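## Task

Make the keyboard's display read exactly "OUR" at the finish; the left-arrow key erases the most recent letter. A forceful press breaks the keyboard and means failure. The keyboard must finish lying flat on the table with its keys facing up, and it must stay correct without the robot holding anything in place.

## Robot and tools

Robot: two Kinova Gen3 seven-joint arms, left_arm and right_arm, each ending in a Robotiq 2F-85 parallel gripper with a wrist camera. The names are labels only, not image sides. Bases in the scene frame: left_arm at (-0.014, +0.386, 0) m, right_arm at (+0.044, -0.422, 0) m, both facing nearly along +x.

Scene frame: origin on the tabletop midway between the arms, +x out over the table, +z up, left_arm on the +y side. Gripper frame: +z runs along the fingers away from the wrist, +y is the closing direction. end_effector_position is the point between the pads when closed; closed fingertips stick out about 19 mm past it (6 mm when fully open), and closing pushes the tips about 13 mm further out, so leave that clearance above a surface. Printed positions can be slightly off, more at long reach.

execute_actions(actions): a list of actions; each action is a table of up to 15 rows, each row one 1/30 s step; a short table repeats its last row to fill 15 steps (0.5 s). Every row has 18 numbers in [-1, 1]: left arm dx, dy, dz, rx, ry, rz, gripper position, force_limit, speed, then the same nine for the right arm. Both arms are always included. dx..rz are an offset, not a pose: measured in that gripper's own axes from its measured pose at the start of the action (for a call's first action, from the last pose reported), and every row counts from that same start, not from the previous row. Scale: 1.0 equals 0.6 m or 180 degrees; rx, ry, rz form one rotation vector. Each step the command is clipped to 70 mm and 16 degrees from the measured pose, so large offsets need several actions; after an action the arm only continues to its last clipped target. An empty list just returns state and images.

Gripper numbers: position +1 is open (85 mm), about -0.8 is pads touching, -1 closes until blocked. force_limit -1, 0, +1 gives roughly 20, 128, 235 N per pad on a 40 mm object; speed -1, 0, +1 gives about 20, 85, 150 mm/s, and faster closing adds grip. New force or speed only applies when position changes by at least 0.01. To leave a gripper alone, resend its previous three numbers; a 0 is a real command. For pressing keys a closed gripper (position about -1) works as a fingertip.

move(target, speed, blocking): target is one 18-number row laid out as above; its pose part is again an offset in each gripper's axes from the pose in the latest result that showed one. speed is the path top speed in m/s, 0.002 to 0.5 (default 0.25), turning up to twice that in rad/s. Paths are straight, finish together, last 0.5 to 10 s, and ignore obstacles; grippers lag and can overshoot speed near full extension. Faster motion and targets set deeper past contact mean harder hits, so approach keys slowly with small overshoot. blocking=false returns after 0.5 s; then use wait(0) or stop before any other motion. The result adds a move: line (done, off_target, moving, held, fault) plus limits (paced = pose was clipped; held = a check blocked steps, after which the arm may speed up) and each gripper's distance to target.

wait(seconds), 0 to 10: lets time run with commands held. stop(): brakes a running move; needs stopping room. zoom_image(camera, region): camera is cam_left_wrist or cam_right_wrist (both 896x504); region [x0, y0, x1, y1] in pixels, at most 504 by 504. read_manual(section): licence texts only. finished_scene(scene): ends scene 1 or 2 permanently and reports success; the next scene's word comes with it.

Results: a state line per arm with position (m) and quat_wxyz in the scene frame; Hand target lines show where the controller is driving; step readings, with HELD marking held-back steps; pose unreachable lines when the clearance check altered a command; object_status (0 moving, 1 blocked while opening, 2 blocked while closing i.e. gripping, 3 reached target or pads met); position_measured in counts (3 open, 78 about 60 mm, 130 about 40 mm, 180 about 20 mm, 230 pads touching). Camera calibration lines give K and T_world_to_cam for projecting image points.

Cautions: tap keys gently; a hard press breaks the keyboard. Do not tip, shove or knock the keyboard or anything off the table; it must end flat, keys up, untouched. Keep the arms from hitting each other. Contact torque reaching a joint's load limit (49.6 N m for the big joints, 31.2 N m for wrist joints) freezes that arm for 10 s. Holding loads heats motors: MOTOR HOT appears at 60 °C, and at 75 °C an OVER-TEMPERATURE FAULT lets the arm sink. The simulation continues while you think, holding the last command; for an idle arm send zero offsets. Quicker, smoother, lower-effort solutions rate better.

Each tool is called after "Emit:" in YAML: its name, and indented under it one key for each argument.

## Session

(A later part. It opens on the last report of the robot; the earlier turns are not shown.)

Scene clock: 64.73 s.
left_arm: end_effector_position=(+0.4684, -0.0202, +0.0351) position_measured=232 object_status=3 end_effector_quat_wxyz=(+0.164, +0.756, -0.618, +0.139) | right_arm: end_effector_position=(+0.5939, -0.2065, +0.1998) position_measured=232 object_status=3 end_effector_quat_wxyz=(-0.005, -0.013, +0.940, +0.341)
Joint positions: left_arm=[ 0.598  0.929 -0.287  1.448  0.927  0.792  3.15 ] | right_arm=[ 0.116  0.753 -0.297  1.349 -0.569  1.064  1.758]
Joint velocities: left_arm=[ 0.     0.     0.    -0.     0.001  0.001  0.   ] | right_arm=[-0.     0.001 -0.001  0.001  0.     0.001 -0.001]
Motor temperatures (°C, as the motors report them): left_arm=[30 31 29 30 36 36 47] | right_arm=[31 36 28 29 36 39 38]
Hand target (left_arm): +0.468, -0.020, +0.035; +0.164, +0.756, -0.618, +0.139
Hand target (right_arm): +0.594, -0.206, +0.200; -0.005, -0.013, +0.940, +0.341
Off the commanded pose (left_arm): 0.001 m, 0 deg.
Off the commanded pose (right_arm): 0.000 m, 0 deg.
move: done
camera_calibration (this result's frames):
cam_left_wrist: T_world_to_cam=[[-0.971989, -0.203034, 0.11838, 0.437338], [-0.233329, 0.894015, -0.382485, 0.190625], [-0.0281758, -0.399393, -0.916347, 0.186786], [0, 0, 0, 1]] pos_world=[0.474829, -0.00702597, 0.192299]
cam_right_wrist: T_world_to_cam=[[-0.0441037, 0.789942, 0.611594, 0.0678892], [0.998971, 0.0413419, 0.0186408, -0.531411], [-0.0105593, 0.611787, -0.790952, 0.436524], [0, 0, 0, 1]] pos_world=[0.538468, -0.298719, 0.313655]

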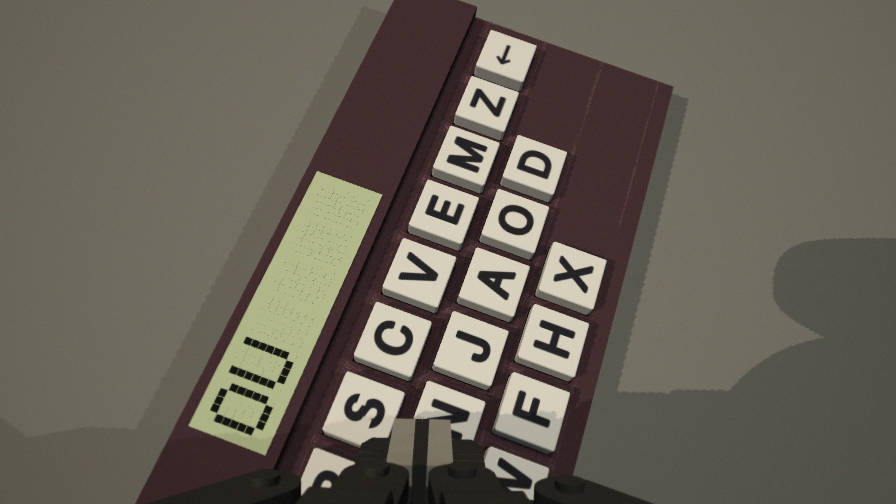

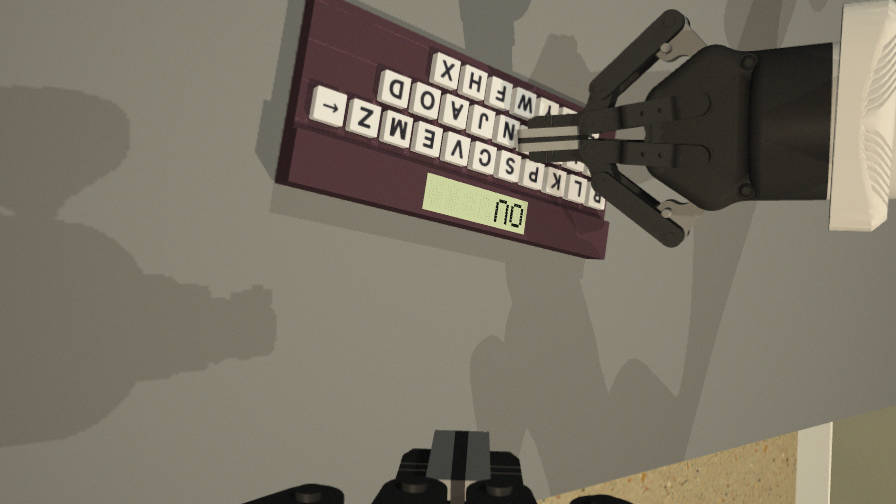

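Emit:
move:
  target: [0.0082,0.0016,-0.0182,0,0,0,-1,0,0,0,0,0,0,0,0,-1,0,0]
  speed: 0.05

Emit:
move:
  target: [-0.0847,-0.0635,-0.0437,0,0,0,-1,0,0,0,0,0,0,0,0,-1,0,0]
  speed: 0.1

Emit:
move:
  target: [-0.0055,-0.001,0.0121,0,0,0,-1,0,0,0,0,0,0,0,0,-1,0,0]
  speed: 0.01

Scene clock: 70.87 s.
left_arm: end_effector_position=(+0.4683, -0.0201, +0.0470) position_measured=232 object_status=3 end_effector_quat_wxyz=(+0.164, +0.756, -0.618, +0.139) | right_arm: end_effector_position=(+0.5939, -0.2065, +0.1998) position_measured=232 object_status=3 end_effector_quat_wxyz=(-0.005, -0.013, +0.940, +0.341)
Joint positions: left_arm=[ 0.604  0.91  -0.298  1.444  0.913  0.812  3.17 ] | right_arm=[ 0.116  0.753 -0.297  1.349 -0.569  1.064  1.758]
Joint velocities: left_arm=[-0.    -0.002  0.     0.003  0.001  0.     0.001] | right_arm=[-0.     0.001 -0.     0.001  0.    -0.    -0.   ]
Motor temperatures (°C, as the motors report them): left_arm=[30 31 29 30 36 36 47] | right_arm=[31 36 28 29 36 39 38]
Hand target (left_arm): +0.468, -0.020, +0.047; +0.164, +0.756, -0.618, +0.139
Hand target (right_arm): +0.594, -0.206, +0.200; -0.005, -0.013, +0.940, +0.341
Off the commanded pose (left_arm): 0.000 m, 0 deg.
Off the commanded pose (right_arm): 0.000 m, 0 deg.
move: done
camera_calibration (this result's frames):
cam_left_wrist: T_world_to_cam=[[-0.971973, -0.203078, 0.118437, 0.435848], [-0.233391, 0.894032, -0.382407, 0.195127], [-0.0282282, -0.399331, -0.916372, 0.197784], [0, 0, 0, 1]] pos_world=[0.474757, -0.00695738, 0.204241]
cam_right_wrist: T_world_to_cam=[[-0.0441038, 0.789941, 0.611594, 0.067889], [0.998971, 0.0413403, 0.0186431, -0.531414], [-0.0105565, 0.611787, -0.790952, 0.436523], [0, 0, 0, 1]] pos_world=[0.538469, -0.298719, 0.313655]

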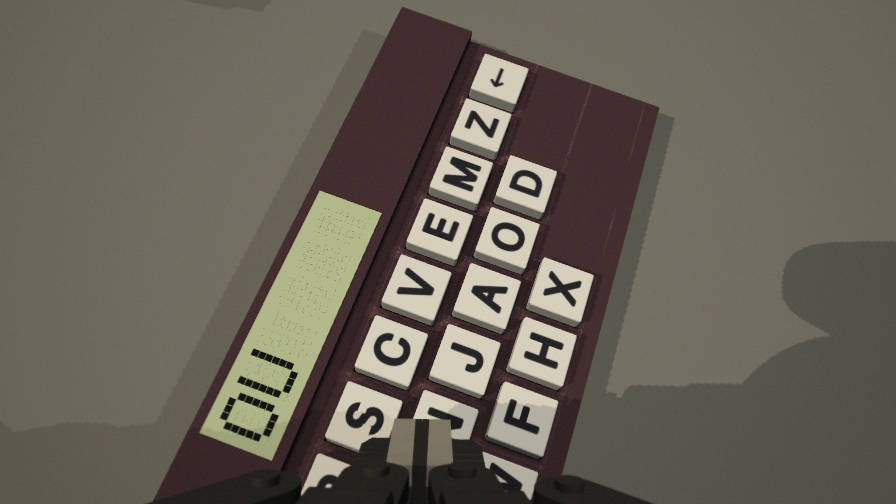

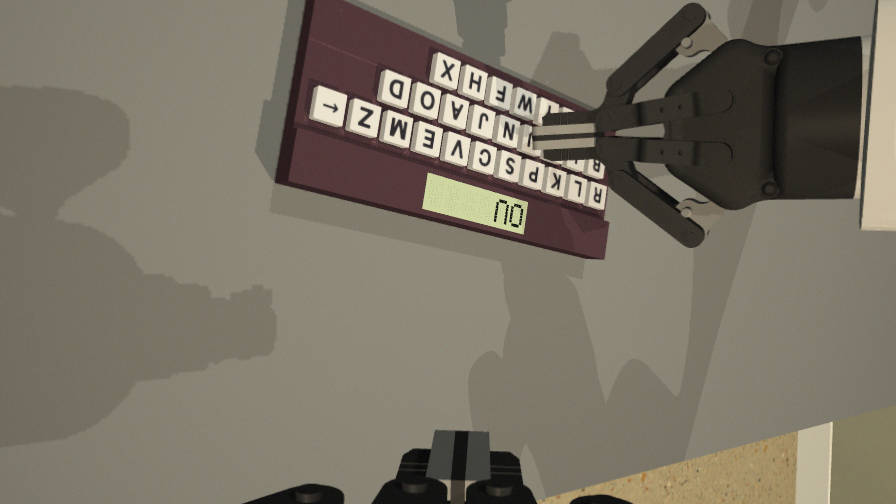

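Scene clock: 71.83 s.
left_arm: end_effector_position=(+0.4955, +0.0424, +0.0471) position_measured=232 object_status=3 end_effector_quat_wxyz=(+0.164, +0.756, -0.618, +0.139) | right_arm: end_effector_position=(+0.5939, -0.2065, +0.1998) position_measured=232 object_status=3 end_effector_quat_wxyz=(-0.005, -0.013, +0.940, +0.341)
Joint positions: left_arm=[ 0.482  0.904 -0.3    1.458  0.905  0.859  3.057] | right_arm=[ 0.116  0.753 -0.297  1.349 -0.569  1.064  1.758]
Joint velocities: left_arm=[-0.004 -0.    -0.001 -0.001  0.004  0.001 -0.001] | right_arm=[ 0.     0.001 -0.    -0.001  0.001 -0.    -0.001]
Motor temperatures (°C, as the motors report them): left_arm=[30 31 29 30 36 36 47] | right_arm=[31 36 28 29 36 39 38]
Hand target (left_arm): +0.496, +0.043, +0.047; +0.164, +0.756, -0.618, +0.139
Hand target (right_arm): +0.594, -0.206, +0.200; -0.005, -0.013, +0.940, +0.341
Off the commanded pose (left_arm): 0.001 m, 0 deg.
Off the commanded pose (right_arm): 0.000 m, 0 deg.
move: done
camera_calibration (this result's frames):
cam_left_wrist: T_world_to_cam=[[-0.972077, -0.202552, 0.118484, 0.475016], [-0.232941, 0.893932, -0.382915, 0.14537], [-0.0283563, -0.399823, -0.916154, 0.22373], [0, 0, 0, 1]] pos_world=[0.501959, 0.0557165, 0.204354]
cam_right_wrist: T_world_to_cam=[[-0.0441036, 0.789941, 0.611595, 0.0678889], [0.998971, 0.0413387, 0.018645, -0.531416], [-0.0105541, 0.611788, -0.790951, 0.436521], [0, 0, 0, 1]] pos_world=[0.53847, -0.298719, 0.313655]

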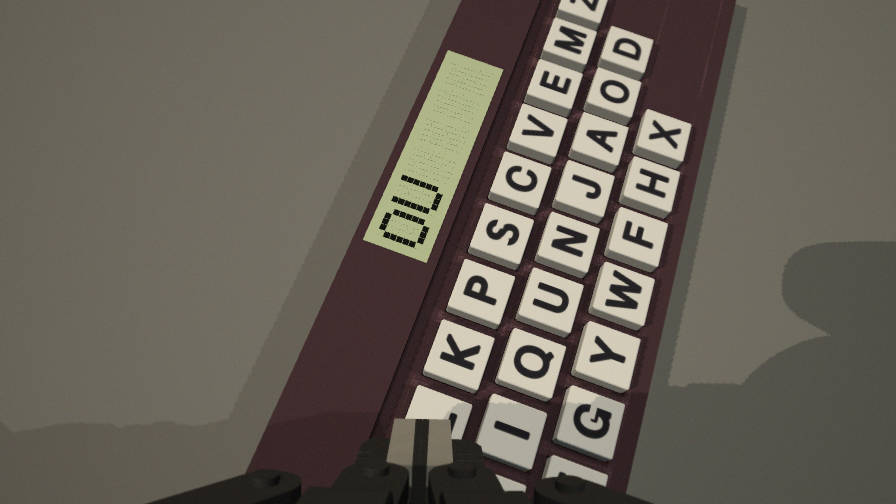

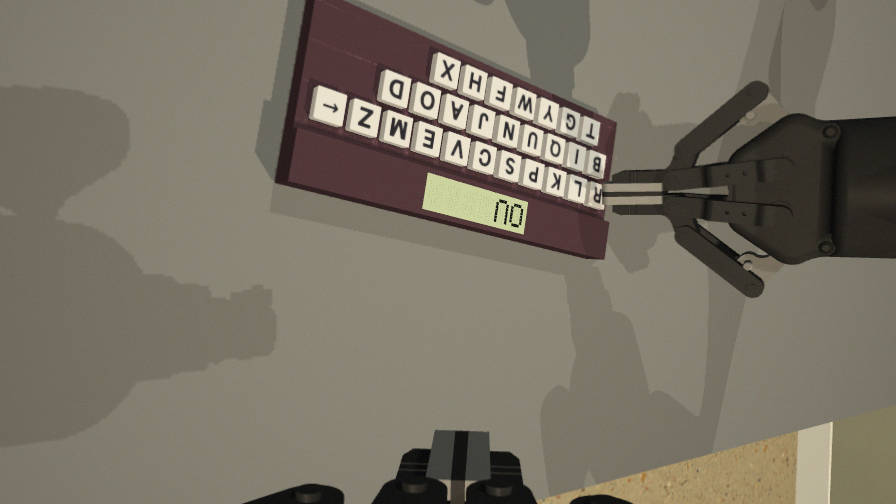

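Scene clock: 72.87 s.
left_arm: end_effector_position=(+0.4955, +0.0424, +0.0392) position_measured=232 object_status=3 end_effector_quat_wxyz=(+0.164, +0.756, -0.618, +0.139) | right_arm: end_effector_position=(+0.5939, -0.2065, +0.1998) position_measured=232 object_status=3 end_effector_quat_wxyz=(-0.005, -0.013, +0.940, +0.341)
Joint positions: left_arm=[ 0.479  0.917 -0.293  1.461  0.914  0.846  3.044] | right_arm=[ 0.116  0.753 -0.297  1.349 -0.569  1.064  1.758]
Joint velocities: left_arm=[ 0.     0.     0.001  0.     0.001 -0.001 -0.001] | right_arm=[-0.    -0.001 -0.001  0.    -0.     0.     0.   ]
Motor temperatures (°C, as the motors report them): left_arm=[30 31 29 30 36 36 47] | right_arm=[31 36 28 29 36 39 38]
Hand target (left_arm): +0.496, +0.042, +0.039; +0.164, +0.756, -0.618, +0.139
Hand target (right_arm): +0.594, -0.206, +0.200; -0.005, -0.013, +0.940, +0.341
Off the commanded pose (left_arm): 0.000 m, 0 deg.
Off the commanded pose (right_arm): 0.000 m, 0 deg.
move: done
camera_calibration (this result's frames):
cam_left_wrist: T_world_to_cam=[[-0.972083, -0.202546, 0.118448, 0.475979], [-0.232922, 0.893921, -0.382951, 0.142341], [-0.0283183, -0.39985, -0.916143, 0.216409], [0, 0, 0, 1]] pos_world=[0.501974, 0.0556971, 0.196392]
cam_right_wrist: T_world_to_cam=[[-0.0441037, 0.78994, 0.611595, 0.0678886], [0.998971, 0.041337, 0.0186472, -0.531418], [-0.0105513, 0.611789, -0.790951, 0.436519], [0, 0, 0, 1]] pos_world=[0.538471, -0.298718, 0.313655]

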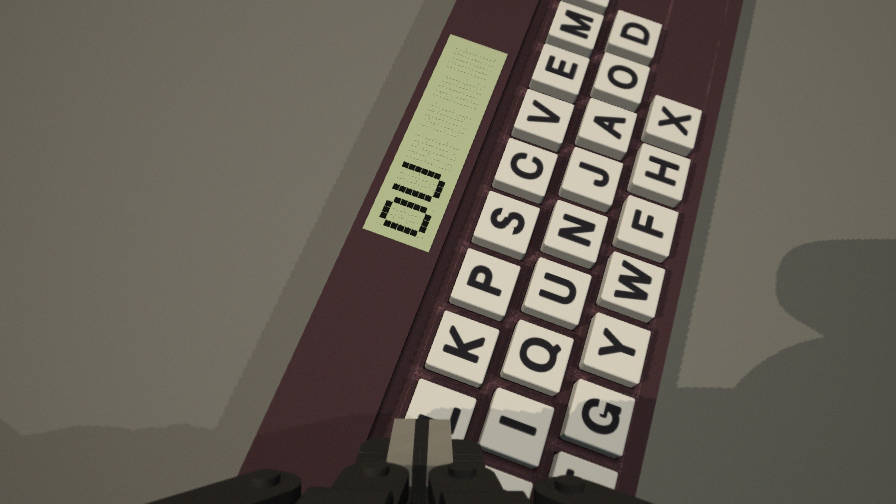

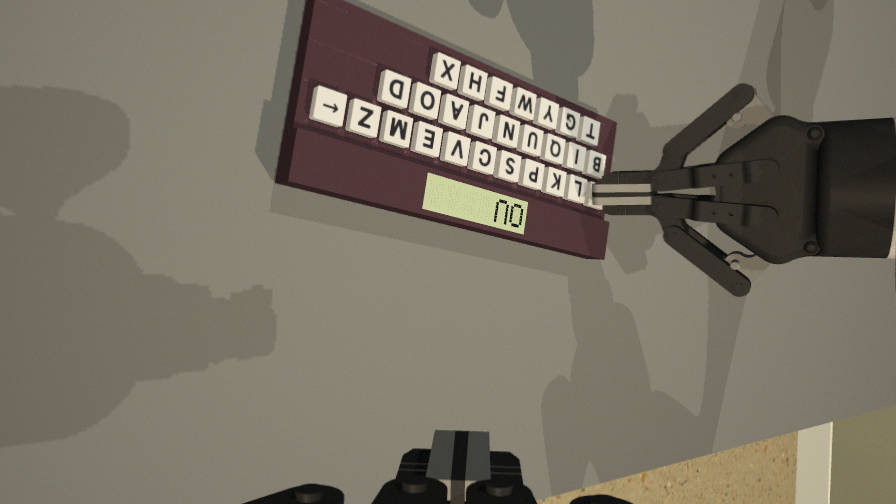

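Shift 1.5 mm left, 1 mm forward, and down 3 mm.

Emit:
move:
  target: [-0.0005,-0.0029,0.005,0,0,0,-1,0,0,0,0,0,0,0,0,-1,0,0]
  speed: 0.008

Scene clock: 82.10 s.
left_arm: end_effector_position=(+0.4973, +0.0416, +0.0365) position_measured=232 object_status=3 end_effector_quat_wxyz=(+0.165, +0.756, -0.618, +0.140) | right_arm: end_effector_position=(+0.5939, -0.2065, +0.1998) position_measured=232 object_status=3 end_effector_quat_wxyz=(-0.005, -0.013, +0.940, +0.341)
Joint positions: left_arm=[ 0.477  0.925 -0.292  1.454  0.916  0.845  3.043] | right_arm=[ 0.116  0.753 -0.297  1.349 -0.569  1.064  1.758]
Joint velocities: left_arm=[ 0.001  0.001  0.001 -0.001  0.     0.001 -0.   ] | right_arm=[-0.     0.    -0.     0.001  0.001 -0.    -0.   ]
Motor temperatures (°C, as the motors report them): left_arm=[30 31 29 30 36 36 47] | right_arm=[31 37 28 29 36 39 38]
Hand target (left_arm): +0.497, +0.042, +0.036; +0.164, +0.756, -0.618, +0.139
Hand target (right_arm): +0.594, -0.206, +0.200; -0.005, -0.013, +0.940, +0.341
Off the commanded pose (left_arm): 0.000 m, 0 deg.
Off the commanded pose (right_arm): 0.000 m, 0 deg.
move: done
camera_calibration (this result's frames):
cam_left_wrist: T_world_to_cam=[[-0.97213, -0.202463, 0.1182, 0.477874], [-0.232757, 0.893816, -0.383299, 0.142357], [-0.0280448, -0.400128, -0.91603, 0.213545], [0, 0, 0, 1]] pos_world=[0.503679, 0.0549563, 0.193694]
cam_right_wrist: T_world_to_cam=[[-0.0441037, 0.78994, 0.611596, 0.0678883], [0.998971, 0.0413353, 0.0186494, -0.53142], [-0.0105486, 0.611789, -0.79095, 0.436518], [0, 0, 0, 1]] pos_world=[0.538472, -0.298718, 0.313654]

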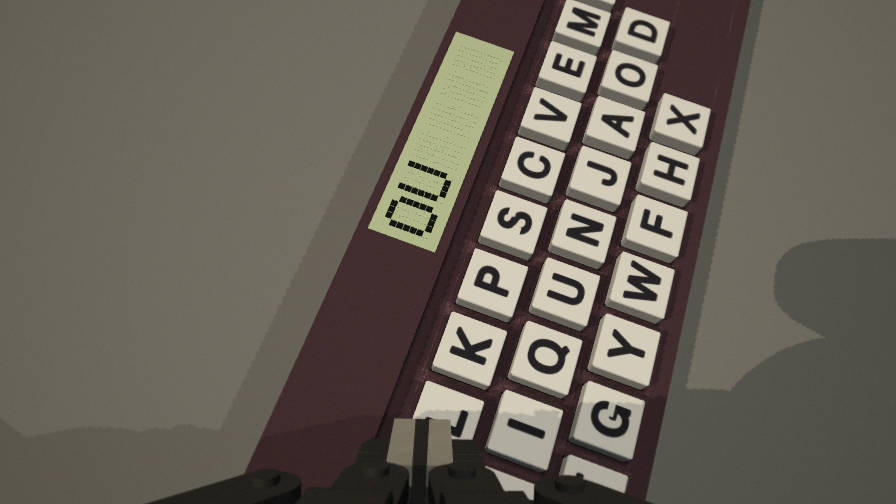

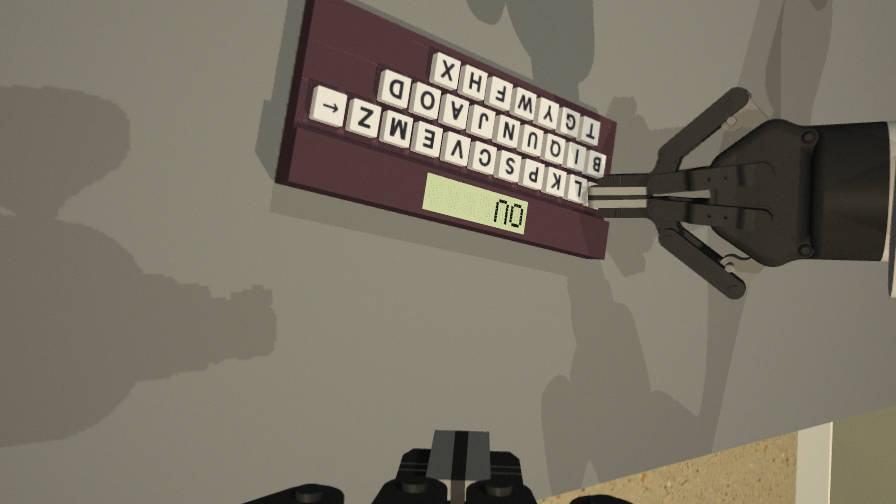

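Emit:
move:
  target: [-0.0014,-0.0002,0.0029,0,0,0,-1,0,0,0,0,0,0,0,0,-1,0,0]
  speed: 0.008

Emit:
move:
  target: [0.0082,0.0016,-0.0182,0,0,0,-1,0,0,0,0,0,0,0,0,-1,0,0]
  speed: 0.05

Scene clock: 87.27 s.
left_arm: end_effector_position=(+0.4974, +0.0415, +0.0351) position_measured=232 object_status=3 end_effector_quat_wxyz=(+0.165, +0.756, -0.618, +0.140) | right_arm: end_effector_position=(+0.5939, -0.2065, +0.1998) position_measured=232 object_status=3 end_effector_quat_wxyz=(-0.005, -0.013, +0.940, +0.341)
Joint positions: left_arm=[ 0.476  0.927 -0.29   1.454  0.918  0.842  3.04 ] | right_arm=[ 0.116  0.753 -0.297  1.349 -0.569  1.064  1.758]
Joint velocities: left_arm=[ 0.001  0.     0.001  0.001 -0.     0.     0.002] | right_arm=[ 0.     0.003 -0.    -0.001 -0.     0.001  0.   ]
Motor temperatures (°C, as the motors report them): left_arm=[30 32 29 30 36 36 47] | right_arm=[31 37 28 29 36 39 38]
Hand target (left_arm): +0.497, +0.042, +0.035; +0.165, +0.756, -0.618, +0.140
Hand target (right_arm): +0.594, -0.206, +0.200; -0.005, -0.013, +0.940, +0.341
Off the commanded pose (left_arm): 0.001 m, 0 deg.
Off the commanded pose (right_arm): 0.000 m, 0 deg.
move: done
camera_calibration (this result's frames):
cam_left_wrist: T_world_to_cam=[[-0.972217, -0.202351, 0.117678, 0.478225], [-0.232464, 0.893608, -0.38396, 0.141863], [-0.027463, -0.400649, -0.91582, 0.211944], [0, 0, 0, 1]] pos_world=[0.503737, 0.054914, 0.192296]
cam_right_wrist: T_world_to_cam=[[-0.0441036, 0.78994, 0.611596, 0.0678881], [0.998971, 0.0413336, 0.0186514, -0.531423], [-0.010546, 0.61179, -0.79095, 0.436516], [0, 0, 0, 1]] pos_world=[0.538473, -0.298718, 0.313654]

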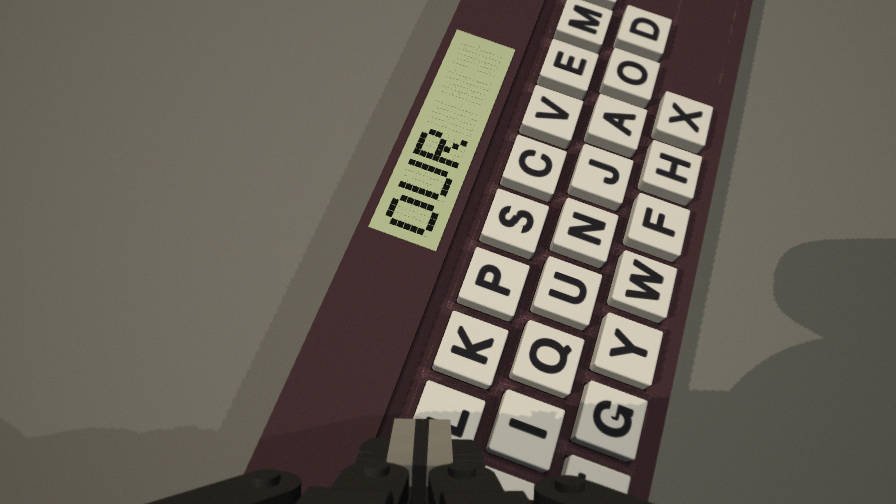

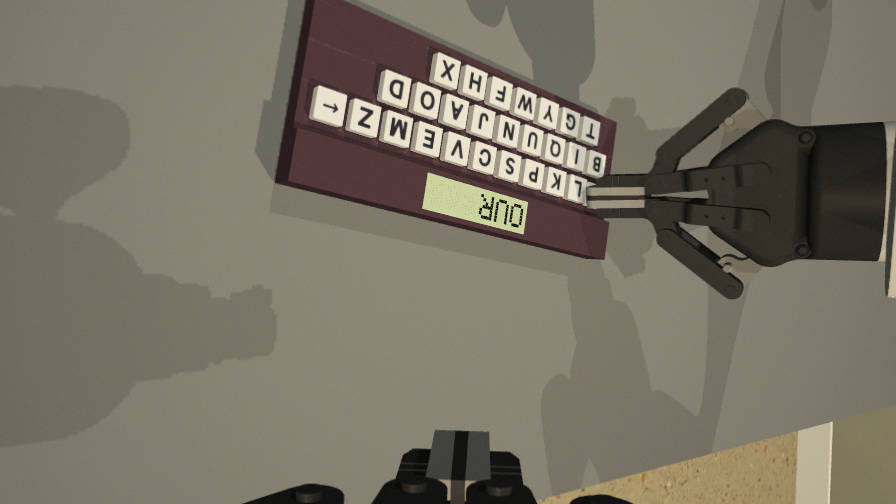

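Scene clock: 87.97 s.
left_arm: end_effector_position=(+0.4973, +0.0416, +0.0470) position_measured=232 object_status=3 end_effector_quat_wxyz=(+0.165, +0.756, -0.618, +0.140) | right_arm: end_effector_position=(+0.5939, -0.2065, +0.1998) position_measured=232 object_status=3 end_effector_quat_wxyz=(-0.005, -0.013, +0.940, +0.341)
Joint positions: left_arm=[ 0.482  0.907 -0.3    1.451  0.905  0.861  3.059] | right_arm=[ 0.116  0.753 -0.297  1.349 -0.569  1.064  1.758]
Joint velocities: left_arm=[ 0.001 -0.001  0.001 -0.     0.002 -0.    -0.001] | right_arm=[ 0.    -0.001 -0.001  0.001  0.    -0.002 -0.   ]
Motor temperatures (°C, as the motors report them): left_arm=[30 32 29 30 36 36 47] | right_arm=[31 37 28 29 36 39 38]
Hand target (left_arm): +0.497, +0.042, +0.047; +0.165, +0.756, -0.618, +0.140
Hand target (right_arm): +0.594, -0.206, +0.200; -0.005, -0.013, +0.940, +0.341
Off the commanded pose (left_arm): 0.000 m, 0 deg.
Off the commanded pose (right_arm): 0.000 m, 0 deg.
move: done
camera_calibration (this result's frames):
cam_left_wrist: T_world_to_cam=[[-0.972201, -0.202386, 0.117749, 0.476728], [-0.232523, 0.893624, -0.383888, 0.146369], [-0.0275302, -0.400595, -0.915841, 0.222944], [0, 0, 0, 1]] pos_world=[0.503647, 0.0549941, 0.204236]
cam_right_wrist: T_world_to_cam=[[-0.0441038, 0.789939, 0.611597, 0.0678877], [0.998971, 0.0413322, 0.0186537, -0.531425], [-0.0105434, 0.611791, -0.790949, 0.436515], [0, 0, 0, 1]] pos_world=[0.538475, -0.298718, 0.313654]

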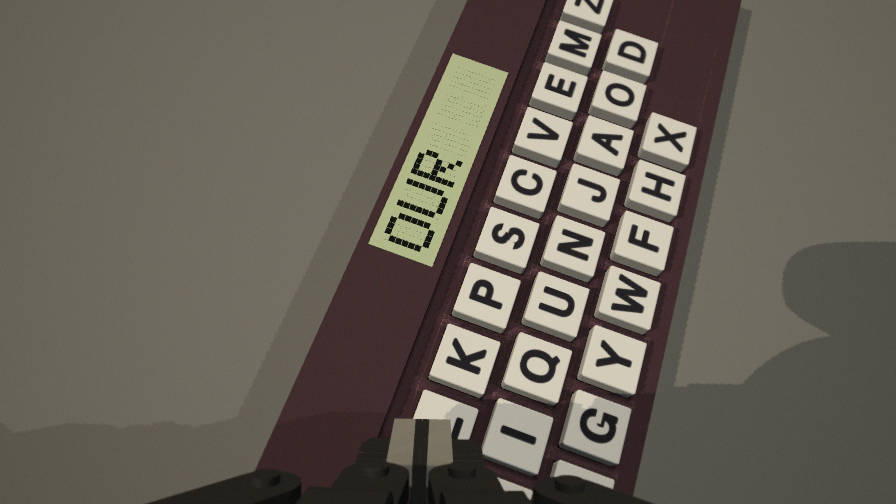

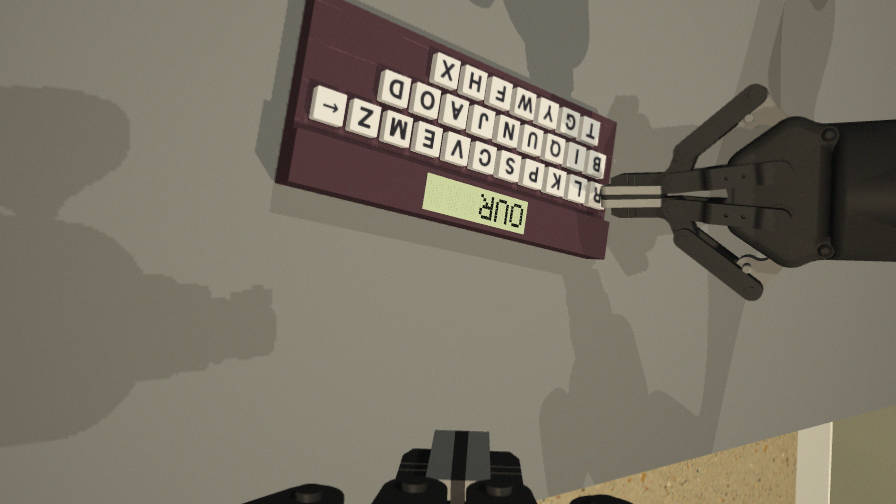

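Emit:
finished_scene:
  scene: 1

The scene is finished: the task was done.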